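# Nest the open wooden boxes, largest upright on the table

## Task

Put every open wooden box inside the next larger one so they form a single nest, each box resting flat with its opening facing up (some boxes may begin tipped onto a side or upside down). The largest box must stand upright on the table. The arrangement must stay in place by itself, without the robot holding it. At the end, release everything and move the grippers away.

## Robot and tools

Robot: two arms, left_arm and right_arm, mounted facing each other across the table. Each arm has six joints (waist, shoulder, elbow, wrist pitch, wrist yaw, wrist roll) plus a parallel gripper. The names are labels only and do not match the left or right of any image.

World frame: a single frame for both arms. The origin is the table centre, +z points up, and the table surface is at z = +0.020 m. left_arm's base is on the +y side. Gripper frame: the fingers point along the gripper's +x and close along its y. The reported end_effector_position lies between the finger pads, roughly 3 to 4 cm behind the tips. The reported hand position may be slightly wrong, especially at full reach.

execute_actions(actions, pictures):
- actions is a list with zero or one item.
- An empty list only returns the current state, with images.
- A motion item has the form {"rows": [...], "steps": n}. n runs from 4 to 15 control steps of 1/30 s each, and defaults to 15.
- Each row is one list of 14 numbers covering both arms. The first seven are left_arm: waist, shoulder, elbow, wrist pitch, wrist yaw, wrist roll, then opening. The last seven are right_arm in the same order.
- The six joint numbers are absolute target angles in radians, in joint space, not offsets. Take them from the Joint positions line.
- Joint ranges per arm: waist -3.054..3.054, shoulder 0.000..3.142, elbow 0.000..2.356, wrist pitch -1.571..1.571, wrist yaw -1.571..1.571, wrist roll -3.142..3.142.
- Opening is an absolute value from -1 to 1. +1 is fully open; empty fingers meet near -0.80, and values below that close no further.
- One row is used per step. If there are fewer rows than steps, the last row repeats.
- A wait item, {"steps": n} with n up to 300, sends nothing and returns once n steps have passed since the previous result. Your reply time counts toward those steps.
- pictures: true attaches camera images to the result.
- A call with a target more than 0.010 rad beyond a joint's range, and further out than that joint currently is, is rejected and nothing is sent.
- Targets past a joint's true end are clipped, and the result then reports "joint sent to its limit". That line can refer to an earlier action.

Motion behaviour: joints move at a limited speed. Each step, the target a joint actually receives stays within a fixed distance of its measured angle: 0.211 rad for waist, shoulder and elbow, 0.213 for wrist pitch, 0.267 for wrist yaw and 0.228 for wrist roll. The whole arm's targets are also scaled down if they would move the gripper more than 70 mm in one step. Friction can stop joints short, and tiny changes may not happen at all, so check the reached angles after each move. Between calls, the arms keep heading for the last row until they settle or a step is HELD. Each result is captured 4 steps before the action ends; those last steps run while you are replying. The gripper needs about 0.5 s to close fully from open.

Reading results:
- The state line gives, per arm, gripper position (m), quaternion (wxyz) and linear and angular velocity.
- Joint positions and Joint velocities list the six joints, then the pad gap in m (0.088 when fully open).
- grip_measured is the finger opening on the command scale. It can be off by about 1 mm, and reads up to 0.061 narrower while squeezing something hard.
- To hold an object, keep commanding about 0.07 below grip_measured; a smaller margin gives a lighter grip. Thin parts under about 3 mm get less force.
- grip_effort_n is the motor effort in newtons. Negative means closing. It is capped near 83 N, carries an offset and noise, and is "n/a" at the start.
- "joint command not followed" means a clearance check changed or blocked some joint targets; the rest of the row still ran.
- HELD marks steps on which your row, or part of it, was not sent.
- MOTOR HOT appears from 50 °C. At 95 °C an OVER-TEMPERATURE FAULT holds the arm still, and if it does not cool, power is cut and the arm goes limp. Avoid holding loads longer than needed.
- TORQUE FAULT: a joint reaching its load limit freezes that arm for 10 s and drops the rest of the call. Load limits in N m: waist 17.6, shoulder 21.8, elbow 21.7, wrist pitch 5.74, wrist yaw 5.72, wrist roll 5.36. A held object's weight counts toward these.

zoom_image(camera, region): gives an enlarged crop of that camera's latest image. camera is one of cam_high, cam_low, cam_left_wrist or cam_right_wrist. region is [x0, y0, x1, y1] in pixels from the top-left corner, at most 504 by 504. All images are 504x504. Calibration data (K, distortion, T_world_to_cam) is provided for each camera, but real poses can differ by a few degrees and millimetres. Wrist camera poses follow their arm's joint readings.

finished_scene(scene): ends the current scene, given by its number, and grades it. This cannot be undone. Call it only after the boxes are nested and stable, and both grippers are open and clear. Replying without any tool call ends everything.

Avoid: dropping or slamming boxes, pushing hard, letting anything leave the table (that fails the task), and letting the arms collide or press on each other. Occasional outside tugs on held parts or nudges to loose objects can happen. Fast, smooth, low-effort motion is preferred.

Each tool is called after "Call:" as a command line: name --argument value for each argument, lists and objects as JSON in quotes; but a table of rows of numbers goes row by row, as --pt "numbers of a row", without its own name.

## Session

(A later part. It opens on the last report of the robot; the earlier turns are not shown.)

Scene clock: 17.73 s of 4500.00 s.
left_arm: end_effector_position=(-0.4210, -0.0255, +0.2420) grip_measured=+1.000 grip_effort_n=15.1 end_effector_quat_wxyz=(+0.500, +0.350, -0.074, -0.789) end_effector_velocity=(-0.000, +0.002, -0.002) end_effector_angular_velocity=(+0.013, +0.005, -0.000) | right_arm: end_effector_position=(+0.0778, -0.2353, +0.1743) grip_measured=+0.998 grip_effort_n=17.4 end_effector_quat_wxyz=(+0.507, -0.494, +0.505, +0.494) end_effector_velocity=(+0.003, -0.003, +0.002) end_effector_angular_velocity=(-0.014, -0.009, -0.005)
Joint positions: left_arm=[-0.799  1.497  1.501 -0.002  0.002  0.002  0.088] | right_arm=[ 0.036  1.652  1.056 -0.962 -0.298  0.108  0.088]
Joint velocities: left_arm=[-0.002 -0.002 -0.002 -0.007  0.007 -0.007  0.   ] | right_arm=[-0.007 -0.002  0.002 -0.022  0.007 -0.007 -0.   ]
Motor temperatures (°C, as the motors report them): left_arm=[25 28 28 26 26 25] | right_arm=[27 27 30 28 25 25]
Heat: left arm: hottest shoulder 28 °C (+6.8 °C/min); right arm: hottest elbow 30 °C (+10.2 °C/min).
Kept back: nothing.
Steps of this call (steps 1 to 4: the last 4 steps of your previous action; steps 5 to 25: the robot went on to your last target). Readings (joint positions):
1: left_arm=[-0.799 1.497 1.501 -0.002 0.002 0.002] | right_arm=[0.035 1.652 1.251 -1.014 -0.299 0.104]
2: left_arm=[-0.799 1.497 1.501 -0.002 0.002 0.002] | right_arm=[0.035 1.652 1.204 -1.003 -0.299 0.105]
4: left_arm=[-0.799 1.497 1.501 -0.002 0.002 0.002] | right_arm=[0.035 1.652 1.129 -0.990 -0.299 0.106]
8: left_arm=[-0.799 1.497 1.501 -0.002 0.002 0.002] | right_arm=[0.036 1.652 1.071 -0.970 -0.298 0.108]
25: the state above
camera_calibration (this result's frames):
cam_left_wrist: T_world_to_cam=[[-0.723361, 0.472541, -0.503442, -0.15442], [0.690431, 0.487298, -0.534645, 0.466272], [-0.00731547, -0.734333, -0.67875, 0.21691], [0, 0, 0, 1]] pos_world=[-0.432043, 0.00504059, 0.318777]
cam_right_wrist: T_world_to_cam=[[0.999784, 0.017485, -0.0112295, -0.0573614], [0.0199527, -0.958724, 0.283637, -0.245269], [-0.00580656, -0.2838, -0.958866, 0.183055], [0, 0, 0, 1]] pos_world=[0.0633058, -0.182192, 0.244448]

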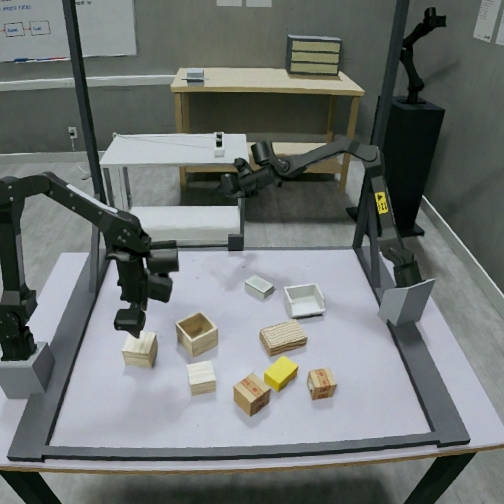

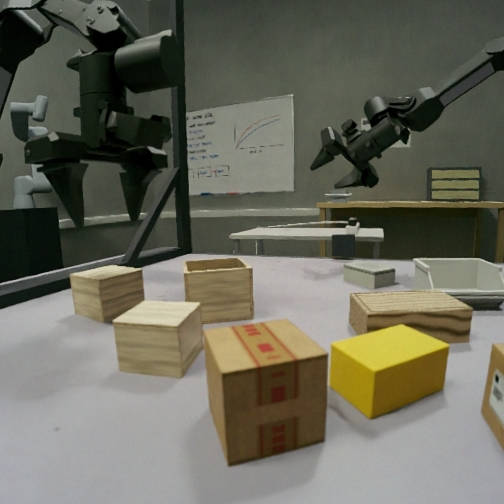

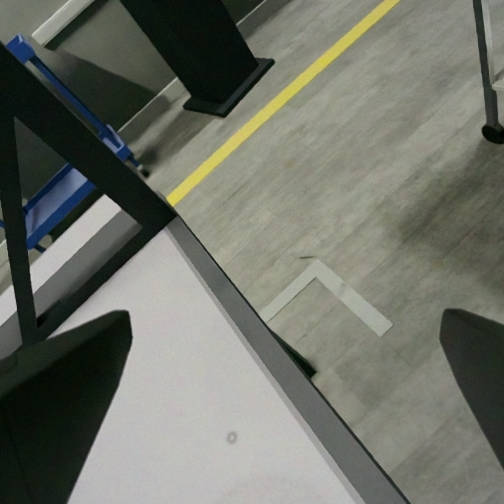

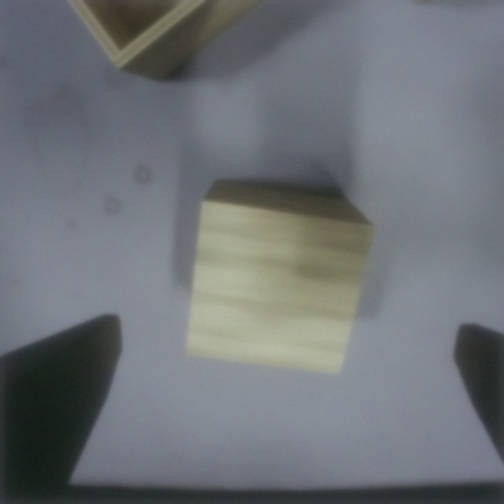

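Call:
execute_actions --actions '[{"rows":[[-0.8,1.5,1.5,0,0,0,1,0.16,1.832,0.827,-0.52,-0.295,0.27,1]]}]'

Call:
execute_actions --actions '[{"steps":20}]' --pictures true

Scene clock: 18.33 s of 4500.00 s.
left_arm: end_effector_position=(-0.4210, -0.0255, +0.2420) grip_measured=+1.000 grip_effort_n=15.1 end_effector_quat_wxyz=(+0.500, +0.350, -0.074, -0.789) end_effector_velocity=(+0.001, +0.002, -0.004) end_effector_angular_velocity=(+0.013, -0.010, -0.005) | right_arm: end_effector_position=(+0.0744, -0.2464, +0.0811) grip_measured=+0.998 grip_effort_n=17.4 end_effector_quat_wxyz=(+0.511, -0.491, +0.518, +0.479) end_effector_velocity=(-0.025, +0.088, -0.003) end_effector_angular_velocity=(+0.411, +0.093, +0.086)
Joint positions: left_arm=[-0.799  1.497  1.501 -0.002  0.002  0.002  0.088] | right_arm=[ 0.152  1.817  0.844 -0.571 -0.297  0.258  0.088]
Joint velocities: left_arm=[-0.002 -0.002 -0.007 -0.007  0.007  0.007  0.   ] | right_arm=[ 0.022 -0.007 -0.007  0.447 -0.007  0.066 -0.   ]
Motor temperatures (°C, as the motors report them): left_arm=[25 29 28 26 26 25] | right_arm=[27 27 30 28 25 25]
Heat: left arm: hottest shoulder 29 °C (+9.8 °C/min); right arm: hottest elbow 30 °C (+9.8 °C/min).
Steps of this call (steps 1 to 7: the robot went on to your last target; steps 8 to 18: the first 11 steps of this action). Readings (joint positions):
8: left_arm=[-0.799 1.497 1.501 -0.002 0.002 0.002] | right_arm=[0.040 1.660 1.044 -0.943 -0.298 0.124]
9: left_arm=[-0.799 1.497 1.501 -0.002 0.002 0.002] | right_arm=[0.054 1.670 1.022 -0.896 -0.297 0.149]
11: left_arm=[-0.799 1.497 1.501 -0.002 0.002 0.002] | right_arm=[0.091 1.719 0.967 -0.823 -0.297 0.190]
15: left_arm=[-0.799 1.497 1.501 -0.002 0.002 0.002] | right_arm=[0.144 1.806 0.859 -0.646 -0.297 0.243]
18: the state above

Scene clock: 19.00 s of 4500.00 s.
left_arm: end_effector_position=(-0.4210, -0.0255, +0.2420) grip_measured=+1.000 grip_effort_n=15.1 end_effector_quat_wxyz=(+0.500, +0.350, -0.074, -0.789) end_effector_velocity=(+0.001, +0.000, -0.000) end_effector_angular_velocity=(-0.007, -0.006, -0.001) | right_arm: end_effector_position=(+0.0724, -0.2395, +0.0788) grip_measured=+0.998 grip_effort_n=17.9 end_effector_quat_wxyz=(+0.516, -0.482, +0.510, +0.491) end_effector_velocity=(-0.001, +0.001, +0.000) end_effector_angular_velocity=(+0.006, +0.009, +0.007)
Joint positions: left_arm=[-0.799  1.497  1.501 -0.002  0.002  0.002  0.088] | right_arm=[ 0.156  1.821  0.838 -0.522 -0.297  0.268  0.088]
Joint velocities: left_arm=[-0.002 -0.002 -0.007  0.007 -0.007  0.007  0.   ] | right_arm=[-0.002 -0.002 -0.002  0.007 -0.007 -0.007 -0.   ]
Motor temperatures (°C, as the motors report them): left_arm=[25 29 29 26 26 25] | right_arm=[27 27 30 27 25 25]
Heat: left arm: hottest shoulder 29 °C (+9.5 °C/min); right arm: hottest elbow 30 °C (+9.5 °C/min).
Kept back: nothing.
Steps of this call (steps 1 to 4: the last 4 steps of your previous action; steps 5 to 20: the robot went on to your last target). Readings (joint positions):
1: left_arm=[-0.799 1.497 1.501 -0.002 0.002 0.002] | right_arm=[0.153 1.817 0.844 -0.557 -0.297 0.260]
2: left_arm=[-0.799 1.497 1.501 -0.002 0.002 0.002] | right_arm=[0.153 1.817 0.844 -0.546 -0.297 0.262]
4: left_arm=[-0.799 1.497 1.501 -0.002 0.002 0.002] | right_arm=[0.154 1.818 0.843 -0.536 -0.297 0.265]
8: left_arm=[-0.799 1.497 1.501 -0.002 0.002 0.002] | right_arm=[0.156 1.820 0.839 -0.527 -0.297 0.267]
20: the state above
camera_calibration (this result's frames):
cam_left_wrist: T_world_to_cam=[[-0.723361, 0.472541, -0.503442, -0.15442], [0.690431, 0.487298, -0.534645, 0.466272], [-0.00731547, -0.734333, -0.67875, 0.21691], [0, 0, 0, 1]] pos_world=[-0.432043, 0.00504059, 0.318777]
cam_right_wrist: T_world_to_cam=[[0.999783, -0.0116369, -0.0172525, -0.059551], [-0.00656535, -0.963079, 0.269139, -0.220148], [-0.0197475, -0.268967, -0.962947, 0.0951514], [0, 0, 0, 1]] pos_world=[0.0599717, -0.18712, 0.149849]

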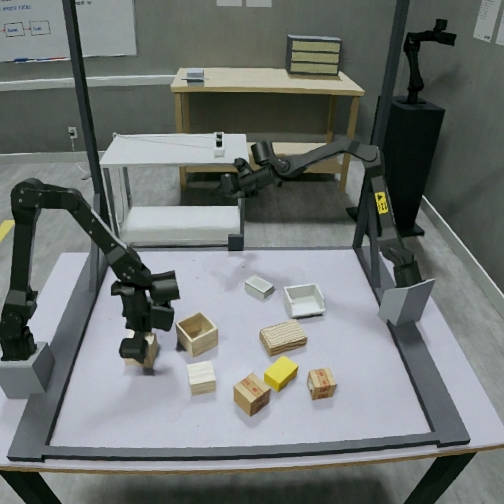

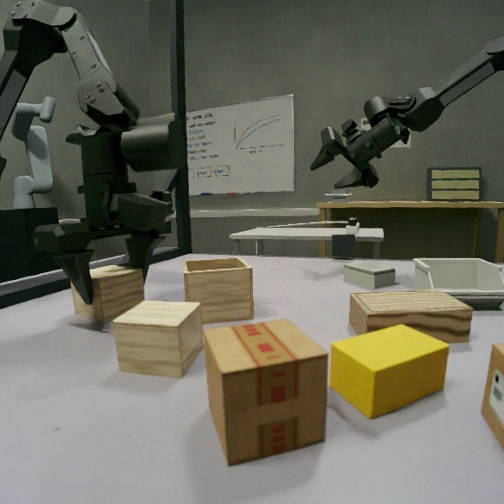

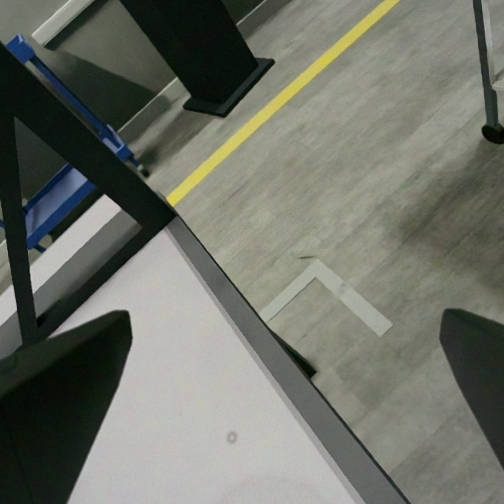

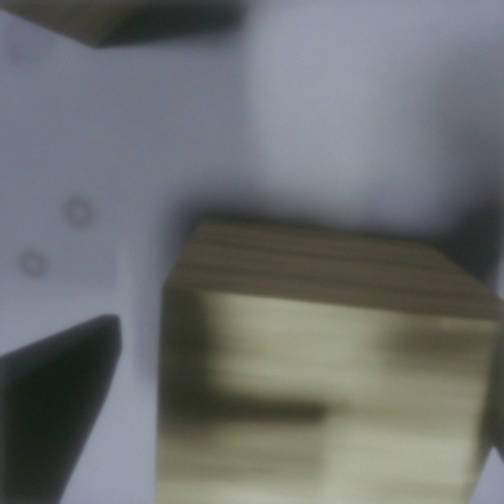

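Call:
execute_actions --actions '[{"rows":[[-0.8,1.5,1.5,0,0,0,1,0.16,1.832,0.827,-0.52,-0.295,0.27,0.4]]}]'

Call:
execute_actions --actions '[{"rows":[[-0.8,1.5,1.5,0,0,0,1,0.16,1.832,0.827,-0.52,-0.295,0.27,0.4]],"steps":8}]'

Scene clock: 19.47 s of 4500.00 s.
left_arm: end_effector_position=(-0.4210, -0.0255, +0.2420) grip_measured=+1.000 grip_effort_n=14.7 end_effector_quat_wxyz=(+0.500, +0.350, -0.074, -0.789) end_effector_velocity=(+0.003, +0.002, -0.003) end_effector_angular_velocity=(+0.021, -0.003, +0.010) | right_arm: end_effector_position=(+0.0725, -0.2396, +0.0787) grip_measured=+0.548 grip_effort_n=-83.5 end_effector_quat_wxyz=(+0.516, -0.482, +0.510, +0.491) end_effector_velocity=(+0.001, +0.001, +0.000) end_effector_angular_velocity=(+0.009, -0.006, +0.007)
Joint positions: left_arm=[-0.799  1.497  1.501 -0.002  0.002  0.002  0.088] | right_arm=[ 0.156  1.821  0.838 -0.522 -0.297  0.268  0.066]
Joint velocities: left_arm=[ 0.002 -0.002 -0.002 -0.022  0.007 -0.007  0.   ] | right_arm=[-0.002 -0.002 -0.002  0.007  0.007 -0.007 -0.   ]
Motor temperatures (°C, as the motors report them): left_arm=[25 29 29 27 26 25] | right_arm=[27 27 30 27 25 25]
Heat: left arm: hottest shoulder 29 °C (+9.2 °C/min); right arm: hottest elbow 30 °C (+9.2 °C/min).
Steps of this call (steps 1 to 3: the robot went on to your last target; steps 4 to 14: the first 11 steps of this action). Readings (joint positions):
4: left_arm=[-0.799 1.497 1.501 -0.002 0.002 0.002] | right_arm=[0.156 1.821 0.838 -0.522 -0.297 0.268]
5: left_arm=[-0.799 1.497 1.501 -0.002 0.002 0.002] | right_arm=[0.156 1.821 0.838 -0.522 -0.297 0.268]
7: left_arm=[-0.799 1.497 1.501 -0.002 0.002 0.002] | right_arm=[0.156 1.821 0.838 -0.522 -0.297 0.268]
11: left_arm=[-0.799 1.497 1.501 -0.002 0.002 0.002] | right_arm=[0.156 1.821 0.838 -0.522 -0.297 0.268]
14: the state above

Scene clock: 19.73 s of 4500.00 s.
left_arm: end_effector_position=(-0.4210, -0.0255, +0.2420) grip_measured=+1.000 grip_effort_n=14.7 end_effector_quat_wxyz=(+0.500, +0.350, -0.074, -0.789) end_effector_velocity=(+0.001, +0.001, -0.001) end_effector_angular_velocity=(-0.006, -0.013, +0.011) | right_arm: end_effector_position=(+0.0725, -0.2396, +0.0787) grip_measured=+0.548 grip_effort_n=-83.5 end_effector_quat_wxyz=(+0.516, -0.482, +0.510, +0.491) end_effector_velocity=(+0.000, -0.006, -0.000) end_effector_angular_velocity=(-0.021, -0.012, -0.007)
Joint positions: left_arm=[-0.799  1.497  1.501 -0.002  0.002  0.002  0.088] | right_arm=[ 0.156  1.821  0.838 -0.522 -0.297  0.268  0.066]
Joint velocities: left_arm=[-0.007 -0.002 -0.002 -0.007 -0.022  0.007  0.   ] | right_arm=[ 0.007 -0.002 -0.002 -0.022  0.007  0.007  0.   ]
Motor temperatures (°C, as the motors report them): left_arm=[25 29 29 27 26 25] | right_arm=[27 27 30 27 25 25]
Heat: left arm: hottest shoulder 29 °C (+9.1 °C/min); right arm: hottest elbow 30 °C (+9.1 °C/min).
Steps of this call (steps 1 to 4: the last 4 steps of your previous action; steps 5 to 8: the first 4 steps of this action). Readings (joint positions):
5: left_arm=[-0.799 1.497 1.501 -0.002 0.002 0.002] | right_arm=[0.156 1.821 0.838 -0.522 -0.297 0.268]
6: left_arm=[-0.799 1.497 1.501 -0.002 0.002 0.002] | right_arm=[0.156 1.821 0.838 -0.522 -0.297 0.268]
8: the state above

Call:
execute_actions --actions '[{"rows":[[-0.8,1.5,1.5,0,0,0,1,0.04,1.646,1.043,-0.96,-0.295,0.27,0.47]]}]'

Call:
execute_actions --actions '[{"rows":[[-0.8,1.5,1.5,0,0,0,1,-0.9,1.646,1.2,0.3,0,0.27,0.47]]}]'

Call:
execute_actions --actions '[{"steps":30}]' --pictures true

Scene clock: 20.30 s of 4500.00 s.
left_arm: end_effector_position=(-0.4210, -0.0255, +0.2420) grip_measured=+1.000 grip_effort_n=15.1 end_effector_quat_wxyz=(+0.500, +0.350, -0.074, -0.789) end_effector_velocity=(+0.001, -0.000, +0.002) end_effector_angular_velocity=(-0.009, +0.000, +0.019) | right_arm: end_effector_position=(+0.0763, -0.2312, +0.1690) grip_measured=+0.548 grip_effort_n=-83.5 end_effector_quat_wxyz=(+0.546, -0.449, +0.533, +0.465) end_effector_velocity=(+0.015, -0.093, -0.001) end_effector_angular_velocity=(-0.419, -0.047, -0.142)
Joint positions: left_arm=[-0.799  1.497  1.501 -0.002  0.002  0.002  0.088] | right_arm=[ 0.046  1.651  1.034 -0.909 -0.297  0.268  0.066]
Joint velocities: left_arm=[-0.002 -0.002  0.002 -0.007 -0.022 -0.007  0.   ] | right_arm=[-0.017 -0.002 -0.002 -0.447  0.007 -0.007 -0.   ]
Motor temperatures (°C, as the motors report them): left_arm=[25 29 29 27 26 25] | right_arm=[27 27 30 27 25 25]
Heat: left arm: hottest shoulder 29 °C (+8.9 °C/min); right arm: hottest elbow 30 °C (+8.9 °C/min).
Steps of this call (steps 1 to 4: the last 4 steps of your previous action; steps 5 to 6: the robot went on to your last target; steps 7 to 17: the first 11 steps of this action). Readings (joint positions):
7: left_arm=[-0.799 1.497 1.501 -0.002 0.002 0.002] | right_arm=[0.154 1.813 0.847 -0.537 -0.297 0.268]
8: left_arm=[-0.799 1.497 1.501 -0.002 0.002 0.002] | right_arm=[0.142 1.803 0.865 -0.584 -0.297 0.268]
10: left_arm=[-0.799 1.497 1.501 -0.002 0.002 0.002] | right_arm=[0.106 1.760 0.912 -0.658 -0.297 0.268]
14: left_arm=[-0.799 1.497 1.501 -0.002 0.002 0.002] | right_arm=[0.054 1.670 1.019 -0.835 -0.297 0.268]
17: the state above

Scene clock: 20.80 s of 4500.00 s.
left_arm: end_effector_position=(-0.4210, -0.0255, +0.2420) grip_measured=+1.000 grip_effort_n=15.1 end_effector_quat_wxyz=(+0.500, +0.350, -0.074, -0.789) end_effector_velocity=(+0.003, -0.001, +0.004) end_effector_angular_velocity=(-0.015, +0.016, +0.025) | right_arm: end_effector_position=(+0.1878, -0.1407, +0.2488) grip_measured=+0.548 grip_effort_n=-83.5 end_effector_quat_wxyz=(+0.737, -0.310, +0.389, +0.458) end_effector_velocity=(+0.382, +0.158, +0.262) end_effector_angular_velocity=(+1.309, -0.492, -0.727)
Joint positions: left_arm=[-0.799  1.497  1.501 -0.002  0.002  0.002  0.088] | right_arm=[-0.233  1.651  1.154 -0.644 -0.069  0.268  0.066]
Joint velocities: left_arm=[ 0.002 -0.007 -0.007  0.007 -0.022 -0.022  0.   ] | right_arm=[-0.945 -0.002  0.149  0.96   0.33  -0.007 -0.   ]
Motor temperatures (°C, as the motors report them): left_arm=[25 29 29 27 26 25] | right_arm=[27 28 30 27 25 25]
Heat: left arm: hottest shoulder 29 °C (+8.7 °C/min); right arm: hottest elbow 30 °C (+8.7 °C/min).
Steps of this call (steps 1 to 4: the last 4 steps of your previous action; steps 5 to 15: the first 11 steps of this action). Readings (joint positions):
5: left_arm=[-0.799 1.497 1.501 -0.002 0.002 0.002] | right_arm=[0.040 1.651 1.040 -0.941 -0.288 0.268]
6: left_arm=[-0.799 1.497 1.501 -0.002 0.002 0.002] | right_arm=[0.024 1.651 1.047 -0.918 -0.256 0.268]
8: left_arm=[-0.799 1.497 1.501 -0.002 0.002 0.002] | right_arm=[-0.028 1.651 1.075 -0.858 -0.193 0.268]
12: left_arm=[-0.799 1.497 1.501 -0.002 0.002 0.002] | right_arm=[-0.141 1.651 1.132 -0.739 -0.109 0.268]
15: the state above

Scene clock: 21.80 s of 4500.00 s.
left_arm: end_effector_position=(-0.4210, -0.0255, +0.2420) grip_measured=+1.000 grip_effort_n=15.1 end_effector_quat_wxyz=(+0.500, +0.350, -0.074, -0.789) end_effector_velocity=(+0.002, +0.002, -0.007) end_effector_angular_velocity=(+0.025, +0.005, +0.023) | right_arm: end_effector_position=(+0.4399, -0.1834, +0.5051) grip_measured=+0.548 grip_effort_n=-83.5 end_effector_quat_wxyz=(+0.936, +0.049, -0.015, +0.350) end_effector_velocity=(-0.003, +0.002, +0.021) end_effector_angular_velocity=(+0.054, -0.076, +0.022)
Joint positions: left_arm=[-0.799  1.497  1.501 -0.002  0.002  0.002  0.088] | right_arm=[-0.896  1.648  1.193  0.282 -0.002  0.268  0.066]
Joint velocities: left_arm=[-0.007  0.002 -0.002 -0.022 -0.007 -0.022  0.   ] | right_arm=[-0.002  0.002  0.002  0.095 -0.007 -0.007 -0.   ]
Motor temperatures (°C, as the motors report them): left_arm=[25 29 29 27 26 25] | right_arm=[27 28 30 28 25 25]
Heat: left arm: hottest shoulder 29 °C (+8.3 °C/min); right arm: hottest elbow 30 °C (+8.3 °C/min).
Kept back: nothing.
Steps of this call (steps 1 to 4: the last 4 steps of your previous action; steps 5 to 30: the robot went on to your last target). Readings (joint positions):
1: left_arm=[-0.799 1.497 1.501 -0.002 0.002 0.002] | right_arm=[-0.265 1.651 1.158 -0.612 -0.059 0.268]
2: left_arm=[-0.799 1.497 1.501 -0.002 0.002 0.002] | right_arm=[-0.297 1.651 1.163 -0.579 -0.051 0.268]
4: left_arm=[-0.799 1.497 1.501 -0.002 0.002 0.002] | right_arm=[-0.362 1.651 1.169 -0.512 -0.038 0.268]
8: left_arm=[-0.799 1.497 1.501 -0.002 0.002 0.002] | right_arm=[-0.492 1.651 1.176 -0.380 -0.022 0.268]
30: the state above
camera_calibration (this result's frames):
cam_left_wrist: T_world_to_cam=[[-0.723361, 0.472541, -0.503442, -0.15442], [0.690431, 0.487298, -0.534645, 0.466272], [-0.00731547, -0.734333, -0.67875, 0.21691], [0, 0, 0, 1]] pos_world=[-0.432043, 0.00504059, 0.318777]
cam_right_wrist: T_world_to_cam=[[0.665368, -0.745488, -0.03916, -0.395337], [-0.192078, -0.120273, -0.973982, 0.585706], [0.721381, 0.655578, -0.223218, -0.00202394], [0, 0, 0, 1]] pos_world=[0.377006, -0.222948, 0.554533]

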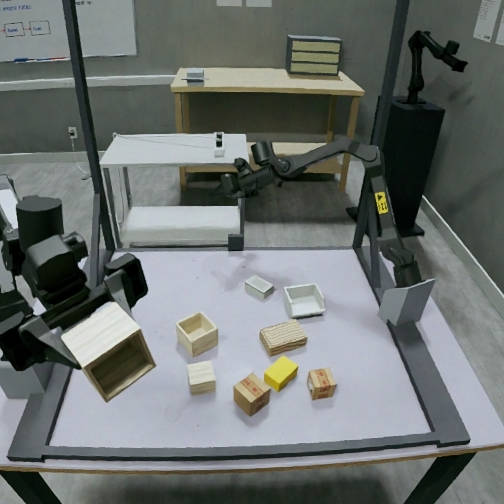

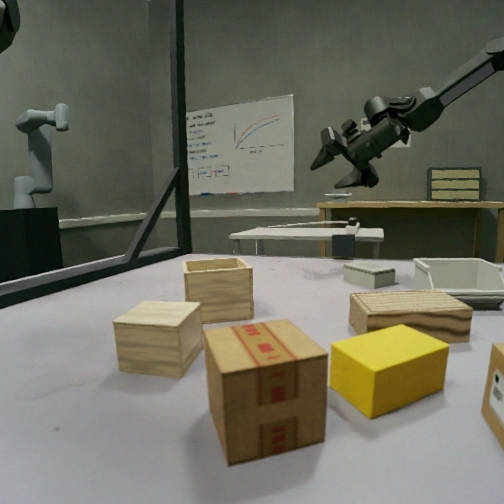

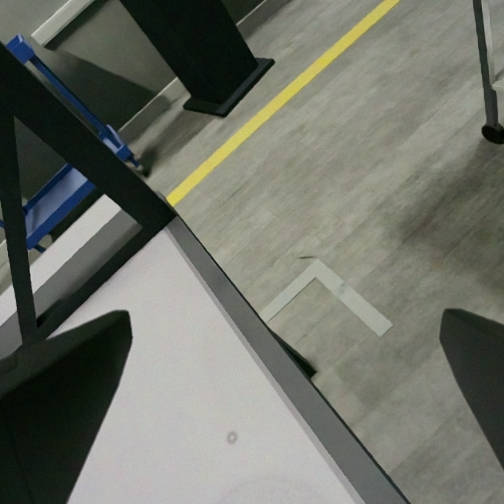

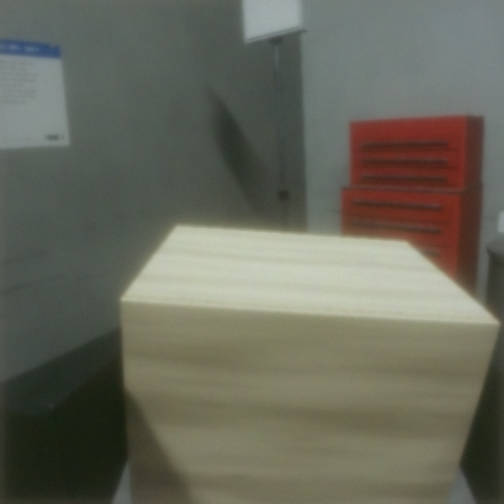

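Call:
execute_actions --actions '[{"rows":[[-0.8,1.5,1.5,0,0,0,1,0.5,2.15,1.138,0.85,0,0.26,0.47]]}]'

Call:
execute_actions --actions '[{"steps":40}]' --pictures true

Scene clock: 23.43 s of 4500.00 s.
left_arm: end_effector_position=(-0.4210, -0.0255, +0.2420) grip_measured=+1.000 grip_effort_n=15.1 end_effector_quat_wxyz=(+0.500, +0.350, -0.074, -0.789) end_effector_velocity=(+0.003, +0.000, -0.005) end_effector_angular_velocity=(+0.011, -0.003, +0.015) | right_arm: end_effector_position=(+0.3976, -0.0719, +0.4281) grip_measured=+0.548 grip_effort_n=-83.5 end_effector_quat_wxyz=(+0.891, +0.025, -0.016, +0.453) end_effector_velocity=(-0.190, +0.303, -0.288) end_effector_angular_velocity=(-0.233, -0.005, +0.691)
Joint positions: left_arm=[-0.799  1.497  1.501 -0.002  0.002  0.002  0.088] | right_arm=[-0.661  1.878  1.175  0.565  0.005  0.266  0.066]
Joint velocities: left_arm=[-0.002  0.002 -0.007 -0.007 -0.007 -0.007  0.   ] | right_arm=[ 0.72   0.686 -0.042  0.711 -0.007 -0.007 -0.   ]
Motor temperatures (°C, as the motors report them): left_arm=[25 30 29 27 26 25] | right_arm=[27 28 30 28 25 25]
Heat: left arm: hottest shoulder 30 °C (+10.2 °C/min); right arm: hottest elbow 30 °C (+7.7 °C/min).
Steps of this call (steps 1 to 30: the robot went on to your last target; steps 31 to 38: nothing new was sent; steps 39 to 49: the first 11 steps of this action). Readings (joint positions):
39: left_arm=[-0.799 1.497 1.501 -0.002 0.002 0.002] | right_arm=[-0.893 1.657 1.192 0.310 0.002 0.268]
40: left_arm=[-0.799 1.497 1.501 -0.002 0.002 0.002] | right_arm=[-0.880 1.673 1.192 0.348 0.005 0.268]
42: left_arm=[-0.799 1.497 1.501 -0.002 0.002 0.002] | right_arm=[-0.836 1.710 1.192 0.396 0.005 0.268]
46: left_arm=[-0.799 1.497 1.501 -0.002 0.002 0.002] | right_arm=[-0.734 1.808 1.181 0.492 0.005 0.267]
49: the state above

Scene clock: 24.77 s of 4500.00 s.
left_arm: end_effector_position=(-0.4210, -0.0255, +0.2420) grip_measured=+1.000 grip_effort_n=15.1 end_effector_quat_wxyz=(+0.500, +0.350, -0.074, -0.789) end_effector_velocity=(+0.005, +0.002, -0.005) end_effector_angular_velocity=(+0.022, +0.004, +0.027) | right_arm: end_effector_position=(-0.1395, -0.0199, +0.1743) grip_measured=+0.548 grip_effort_n=-83.5 end_effector_quat_wxyz=(+0.524, -0.114, +0.062, +0.842) end_effector_velocity=(-0.281, -0.181, -0.135) end_effector_angular_velocity=(-0.286, -0.053, +0.637)
Joint positions: left_arm=[-0.799  1.497  1.501 -0.002  0.002  0.002  0.088] | right_arm=[0.464 2.132 1.154 0.846 0.001 0.262 0.066]
Joint velocities: left_arm=[-0.002 -0.002 -0.007 -0.022 -0.007 -0.022  0.   ] | right_arm=[ 0.613  0.042 -0.046 -0.007 -0.081 -0.007 -0.   ]
Motor temperatures (°C, as the motors report them): left_arm=[25 30 29 27 26 25] | right_arm=[27 28 30 28 25 25]
Heat: left arm: hottest shoulder 30 °C (+9.7 °C/min); right arm: hottest elbow 30 °C (+7.3 °C/min).
Kept back: nothing.
Steps of this call (steps 1 to 4: the last 4 steps of your previous action; steps 5 to 40: the robot went on to your last target). Readings (joint positions):
1: left_arm=[-0.799 1.497 1.501 -0.002 0.002 0.002] | right_arm=[-0.637 1.901 1.174 0.590 0.005 0.266]
2: left_arm=[-0.799 1.497 1.501 -0.002 0.002 0.002] | right_arm=[-0.613 1.924 1.173 0.615 0.005 0.265]
4: left_arm=[-0.799 1.497 1.501 -0.002 0.002 0.002] | right_arm=[-0.564 1.968 1.171 0.664 0.005 0.265]
8: left_arm=[-0.799 1.497 1.501 -0.002 0.002 0.002] | right_arm=[-0.463 2.043 1.166 0.740 0.005 0.265]
40: the state above
camera_calibration (this result's frames):
cam_left_wrist: T_world_to_cam=[[-0.723361, 0.472541, -0.503442, -0.15442], [0.690431, 0.487298, -0.534645, 0.466272], [-0.00731547, -0.734333, -0.67875, 0.21691], [0, 0, 0, 1]] pos_world=[-0.432043, 0.00504059, 0.318777]
cam_right_wrist: T_world_to_cam=[[0.884569, 0.463571, 0.0513799, 0.137974], [0.28129, -0.442362, -0.851582, 0.210157], [-0.37204, 0.767735, -0.521698, 0.136545], [0, 0, 0, 1]] pos_world=[-0.130362, -0.0758254, 0.243112]

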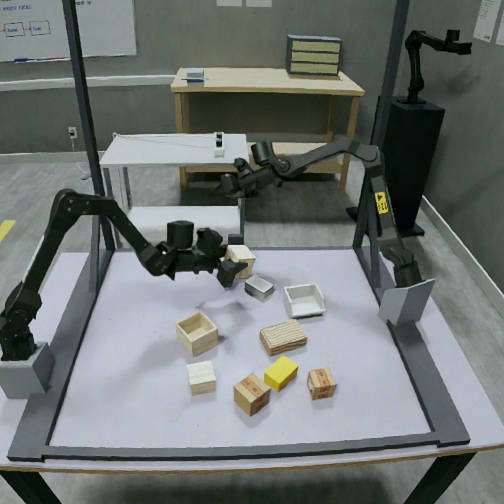

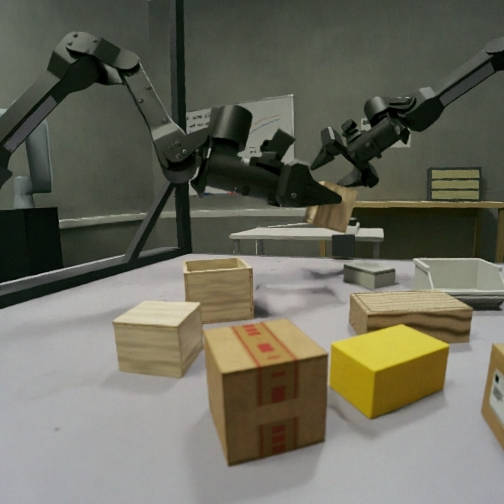

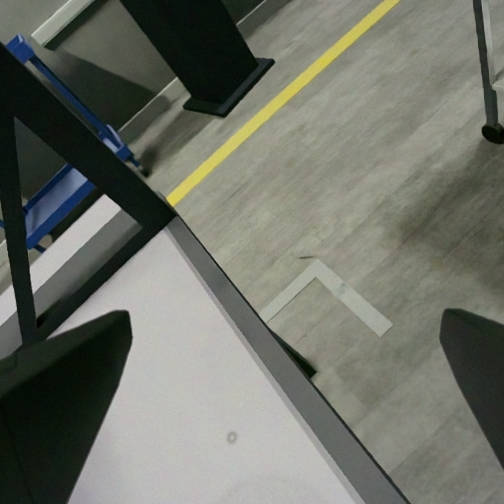

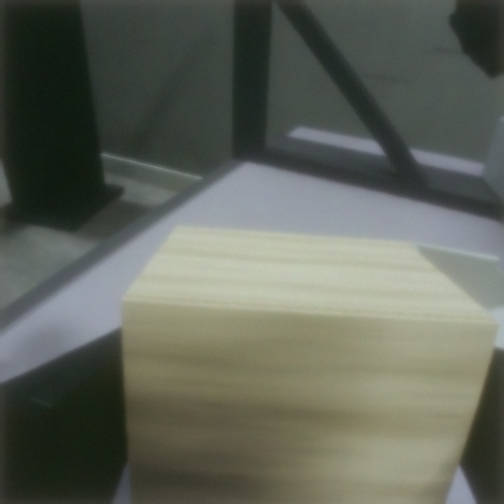

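Call:
execute_actions --actions '[{"rows":[[-0.8,1.5,1.5,0,0,0,1,0.4,2.34,1.138,1.1,0,0.26,0.47]]}]'

Call:
execute_actions --actions '[{"steps":15}]' --pictures true

Scene clock: 25.27 s of 4500.00 s.
left_arm: end_effector_position=(-0.4210, -0.0255, +0.2420) grip_measured=+1.000 grip_effort_n=15.1 end_effector_quat_wxyz=(+0.500, +0.350, -0.074, -0.789) end_effector_velocity=(+0.002, -0.001, +0.005) end_effector_angular_velocity=(-0.011, +0.014, +0.028) | right_arm: end_effector_position=(-0.0874, +0.0005, +0.1242) grip_measured=+0.548 grip_effort_n=-83.5 end_effector_quat_wxyz=(+0.551, -0.098, +0.052, +0.827) end_effector_velocity=(-0.035, -0.006, +0.038) end_effector_angular_velocity=(+0.173, +0.083, +0.102)
Joint positions: left_arm=[-0.799  1.497  1.501 -0.002  0.002  0.002  0.088] | right_arm=[ 0.393  2.33   1.138  1.08  -0.001  0.262  0.066]
Joint velocities: left_arm=[ 0.002 -0.007  0.002 -0.007 -0.022 -0.022  0.   ] | right_arm=[ 0.037 -0.002 -0.002  0.212 -0.007 -0.007 -0.   ]
Motor temperatures (°C, as the motors report them): left_arm=[25 30 29 27 26 25] | right_arm=[27 28 30 28 25 25]
Heat: left arm: hottest shoulder 30 °C (+9.5 °C/min); right arm: hottest elbow 30 °C (+7.1 °C/min).
Steps of this call (steps 1 to 4: the robot went on to your last target; steps 5 to 15: the first 11 steps of this action). Readings (joint positions):
5: left_arm=[-0.799 1.497 1.501 -0.002 0.002 0.002] | right_arm=[0.501 2.152 1.149 0.871 -0.003 0.262]
6: left_arm=[-0.799 1.497 1.501 -0.002 0.002 0.002] | right_arm=[0.492 2.178 1.151 0.931 -0.004 0.262]
8: left_arm=[-0.799 1.497 1.501 -0.002 0.002 0.002] | right_arm=[0.458 2.232 1.155 0.997 -0.004 0.262]
12: left_arm=[-0.799 1.497 1.501 -0.002 0.002 0.002] | right_arm=[0.399 2.316 1.141 1.055 -0.001 0.262]
15: the state above

Scene clock: 25.77 s of 4500.00 s.
left_arm: end_effector_position=(-0.4210, -0.0255, +0.2420) grip_measured=+1.000 grip_effort_n=15.1 end_effector_quat_wxyz=(+0.500, +0.350, -0.074, -0.789) end_effector_velocity=(-0.003, +0.002, +0.003) end_effector_angular_velocity=(-0.001, +0.014, -0.009) | right_arm: end_effector_position=(-0.0917, -0.0008, +0.1265) grip_measured=+0.548 grip_effort_n=-83.5 end_effector_quat_wxyz=(+0.547, -0.092, +0.049, +0.830) end_effector_velocity=(+0.002, -0.001, -0.004) end_effector_angular_velocity=(-0.018, -0.015, +0.000)
Joint positions: left_arm=[-0.799  1.497  1.501 -0.002  0.002  0.002  0.088] | right_arm=[ 0.399  2.331  1.138  1.098 -0.001  0.262  0.066]
Joint velocities: left_arm=[-0.002 -0.007 -0.002  0.007  0.007 -0.007  0.   ] | right_arm=[-0.002 -0.002 -0.002 -0.022 -0.007 -0.007 -0.   ]
Motor temperatures (°C, as the motors report them): left_arm=[25 30 29 27 26 25] | right_arm=[27 28 30 28 25 25]
Heat: left arm: hottest shoulder 30 °C (+9.3 °C/min); right arm: hottest elbow 30 °C (+7.0 °C/min).
Kept back: nothing.
Steps of this call (steps 1 to 4: the last 4 steps of your previous action; steps 5 to 15: the robot went on to your last target). Readings (joint positions):
1: left_arm=[-0.799 1.497 1.501 -0.002 0.002 0.002] | right_arm=[0.394 2.330 1.138 1.087 -0.001 0.262]
2: left_arm=[-0.799 1.497 1.501 -0.002 0.002 0.002] | right_arm=[0.396 2.330 1.138 1.093 -0.001 0.262]
4: left_arm=[-0.799 1.497 1.501 -0.002 0.002 0.002] | right_arm=[0.399 2.330 1.138 1.096 -0.001 0.262]
8: left_arm=[-0.799 1.497 1.501 -0.002 0.002 0.002] | right_arm=[0.399 2.331 1.138 1.096 -0.001 0.262]
15: the state above
camera_calibration (this result's frames):
cam_left_wrist: T_world_to_cam=[[-0.723361, 0.472541, -0.503442, -0.15442], [0.690431, 0.487298, -0.534645, 0.466272], [-0.00731547, -0.734333, -0.67875, 0.21691], [0, 0, 0, 1]] pos_world=[-0.432043, 0.00504059, 0.318777]
cam_right_wrist: T_world_to_cam=[[0.907751, 0.415528, 0.0576574, 0.0906017], [0.244575, -0.412534, -0.877496, 0.16437], [-0.340838, 0.81065, -0.476105, 0.111878], [0, 0, 0, 1]] pos_world=[-0.0843123, -0.0605332, 0.192276]

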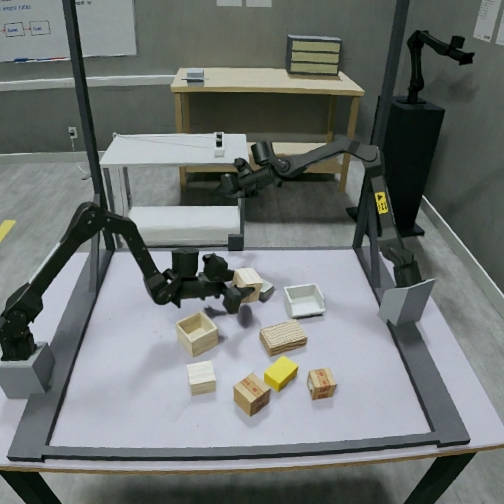

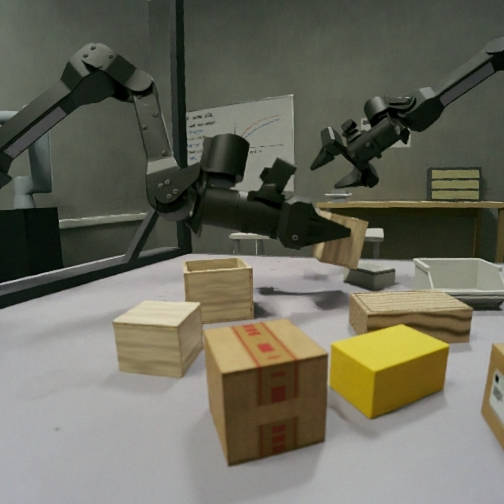

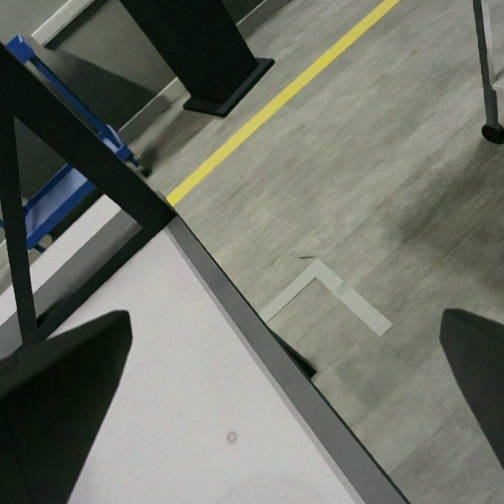

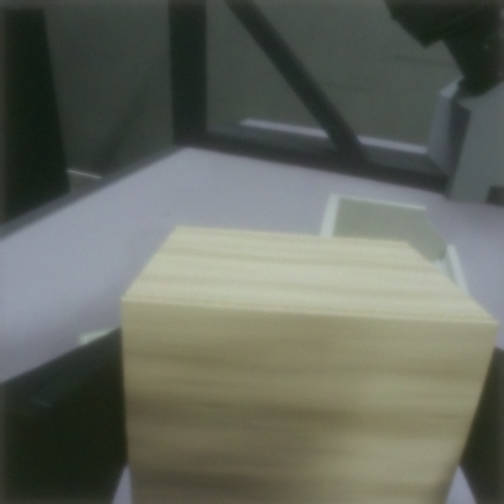

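Call:
execute_actions --actions '[{"rows":[[-0.8,1.5,1.5,0,0,0,1,0.6,2.25,0.9,1.4,0,0.25,0.47]]}]'

Call:
execute_actions --actions '[{"rows":[[-0.8,1.5,1.5,0,0,0,1,0.6,2.40,0.875,1.5,0,0.25,0.47]]}]'

Call:
execute_actions --actions '[{"steps":10}]' --pictures true

Scene clock: 26.60 s of 4500.00 s.
left_arm: end_effector_position=(-0.4210, -0.0255, +0.2420) grip_measured=+1.000 grip_effort_n=15.1 end_effector_quat_wxyz=(+0.500, +0.350, -0.074, -0.789) end_effector_velocity=(-0.003, +0.002, -0.004) end_effector_angular_velocity=(+0.016, +0.006, -0.004) | right_arm: end_effector_position=(-0.1661, -0.0965, +0.1215) grip_measured=+0.548 grip_effort_n=-83.5 end_effector_quat_wxyz=(+0.448, -0.062, +0.034, +0.891) end_effector_velocity=(-0.013, -0.039, +0.036) end_effector_angular_velocity=(+0.104, +0.068, +0.099)
Joint positions: left_arm=[-0.799  1.497  1.501 -0.002  0.002  0.002  0.088] | right_arm=[ 0.605  2.268  0.924  1.373 -0.003  0.253  0.066]
Joint velocities: left_arm=[-0.007  0.002  0.002 -0.007  0.007 -0.007  0.   ] | right_arm=[ 0.042 -0.081 -0.134  0.198 -0.022 -0.022 -0.   ]
Motor temperatures (°C, as the motors report them): left_arm=[25 31 29 27 26 25] | right_arm=[27 29 30 28 25 25]
Heat: left arm: hottest shoulder 31 °C (+11.3 °C/min); right arm: hottest elbow 30 °C (+6.8 °C/min).
Steps of this call (steps 1 to 14: the robot went on to your last target; steps 15 to 25: the first 11 steps of this action). Readings (joint positions):
15: left_arm=[-0.799 1.497 1.501 -0.002 0.002 0.002] | right_arm=[0.403 2.329 1.128 1.112 0.002 0.262]
16: left_arm=[-0.799 1.497 1.501 -0.002 0.002 0.002] | right_arm=[0.415 2.323 1.102 1.150 0.005 0.261]
18: left_arm=[-0.799 1.497 1.501 -0.002 0.002 0.002] | right_arm=[0.463 2.307 1.043 1.215 0.005 0.258]
22: left_arm=[-0.799 1.497 1.501 -0.002 0.002 0.002] | right_arm=[0.575 2.279 0.948 1.337 -0.001 0.254]
25: the state above

Scene clock: 27.10 s of 4500.00 s.
left_arm: end_effector_position=(-0.4210, -0.0255, +0.2420) grip_measured=+1.000 grip_effort_n=15.1 end_effector_quat_wxyz=(+0.500, +0.350, -0.074, -0.789) end_effector_velocity=(+0.001, -0.000, +0.002) end_effector_angular_velocity=(-0.005, +0.013, +0.026) | right_arm: end_effector_position=(-0.1421, -0.1057, +0.0831) grip_measured=+0.548 grip_effort_n=-83.5 end_effector_quat_wxyz=(+0.455, -0.079, +0.039, +0.886) end_effector_velocity=(+0.002, -0.003, -0.009) end_effector_angular_velocity=(-0.007, -0.010, +0.018)
Joint positions: left_arm=[-0.799  1.497  1.501 -0.002  0.002  0.002  0.088] | right_arm=[ 0.599  2.381  0.88   1.493 -0.001  0.249  0.066]
Joint velocities: left_arm=[-0.002 -0.002  0.002 -0.007 -0.022 -0.022  0.   ] | right_arm=[-0.002  0.027 -0.002  0.022 -0.022 -0.007 -0.   ]
Motor temperatures (°C, as the motors report them): left_arm=[25 31 29 27 26 25] | right_arm=[27 29 30 28 25 25]
Heat: left arm: hottest shoulder 31 °C (+11.1 °C/min); right arm: hottest elbow 30 °C (+6.6 °C/min).
Steps of this call (steps 1 to 4: the last 4 steps of your previous action; steps 5 to 15: the first 11 steps of this action). Readings (joint positions):
5: left_arm=[-0.799 1.497 1.501 -0.002 0.002 0.002] | right_arm=[0.599 2.273 0.911 1.406 -0.003 0.253]
6: left_arm=[-0.799 1.497 1.501 -0.002 0.002 0.002] | right_arm=[0.599 2.290 0.909 1.445 -0.003 0.253]
8: left_arm=[-0.799 1.497 1.501 -0.002 0.002 0.002] | right_arm=[0.599 2.327 0.902 1.462 -0.003 0.252]
12: left_arm=[-0.799 1.497 1.501 -0.002 0.002 0.002] | right_arm=[0.599 2.380 0.880 1.490 -0.001 0.249]
15: the state above

Scene clock: 27.43 s of 4500.00 s.
left_arm: end_effector_position=(-0.4210, -0.0255, +0.2420) grip_measured=+1.000 grip_effort_n=15.1 end_effector_quat_wxyz=(+0.500, +0.350, -0.074, -0.789) end_effector_velocity=(+0.003, -0.000, +0.000) end_effector_angular_velocity=(+0.001, +0.000, +0.014) | right_arm: end_effector_position=(-0.1416, -0.1059, +0.0820) grip_measured=+0.548 grip_effort_n=-83.5 end_effector_quat_wxyz=(+0.455, -0.079, +0.039, +0.886) end_effector_velocity=(+0.002, +0.001, -0.000) end_effector_angular_velocity=(+0.002, -0.010, -0.010)
Joint positions: left_arm=[-0.799  1.497  1.501 -0.002  0.002  0.002  0.088] | right_arm=[ 0.599  2.386  0.88   1.498 -0.001  0.249  0.066]
Joint velocities: left_arm=[ 0.002 -0.002 -0.002 -0.007 -0.007 -0.007  0.   ] | right_arm=[-0.002 -0.002 -0.002 -0.007  0.007 -0.007 -0.   ]
Motor temperatures (°C, as the motors report them): left_arm=[25 31 29 27 26 25] | right_arm=[27 29 30 28 25 25]
Heat: left arm: hottest shoulder 31 °C (+10.9 °C/min); right arm: hottest elbow 30 °C (+6.6 °C/min).
Kept back: nothing.
Steps of this call (steps 1 to 4: the last 4 steps of your previous action; steps 5 to 10: the robot went on to your last target). Readings (joint positions):
1: left_arm=[-0.799 1.497 1.501 -0.002 0.002 0.002] | right_arm=[0.599 2.382 0.880 1.494 -0.001 0.249]
2: left_arm=[-0.799 1.497 1.501 -0.002 0.002 0.002] | right_arm=[0.599 2.384 0.880 1.495 -0.001 0.249]
4: left_arm=[-0.799 1.497 1.501 -0.002 0.002 0.002] | right_arm=[0.599 2.385 0.880 1.496 -0.001 0.249]
8: left_arm=[-0.799 1.497 1.501 -0.002 0.002 0.002] | right_arm=[0.599 2.386 0.880 1.498 -0.001 0.249]
10: the state above
camera_calibration (this result's frames):
cam_left_wrist: T_world_to_cam=[[-0.723361, 0.472541, -0.503442, -0.15442], [0.690431, 0.487298, -0.534645, 0.466272], [-0.00731547, -0.734333, -0.67875, 0.21691], [0, 0, 0, 1]] pos_world=[-0.432043, 0.00504059, 0.318777]
cam_right_wrist: T_world_to_cam=[[0.799401, 0.599449, 0.0402275, 0.187673], [0.297859, -0.337284, -0.893039, 0.111018], [-0.521764, 0.725879, -0.448177, 0.122032], [0, 0, 0, 1]] pos_world=[-0.119422, -0.163636, 0.146285]

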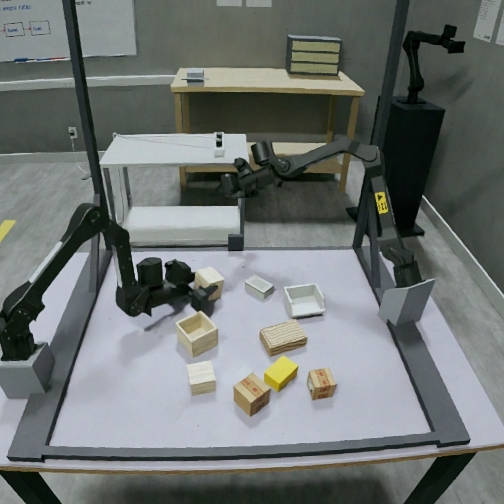

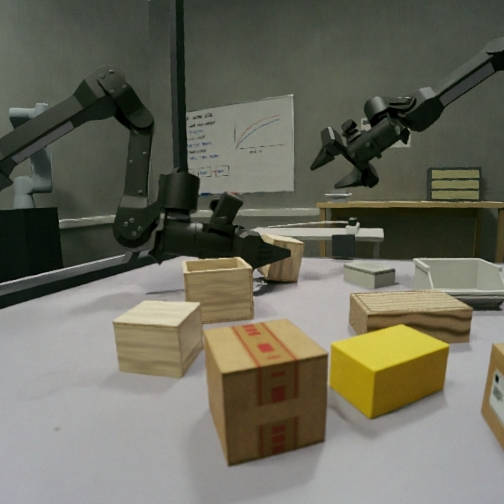

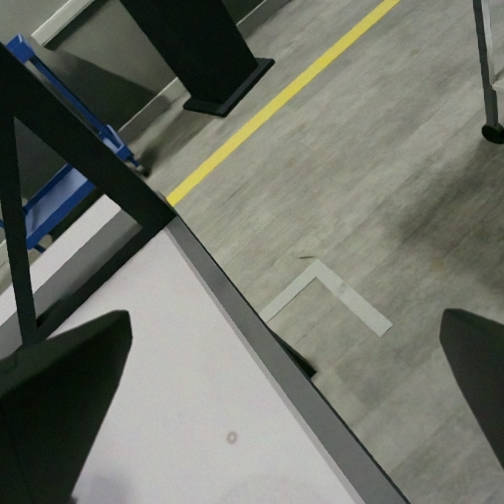

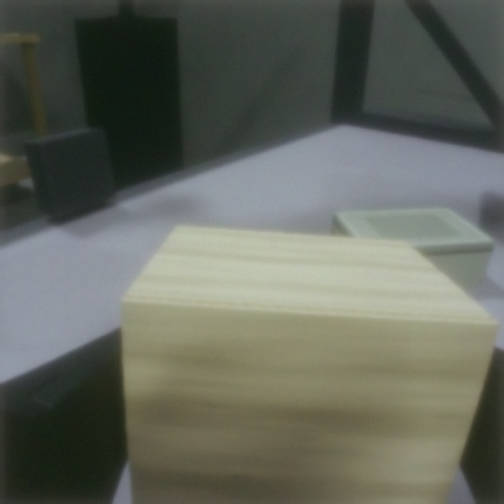

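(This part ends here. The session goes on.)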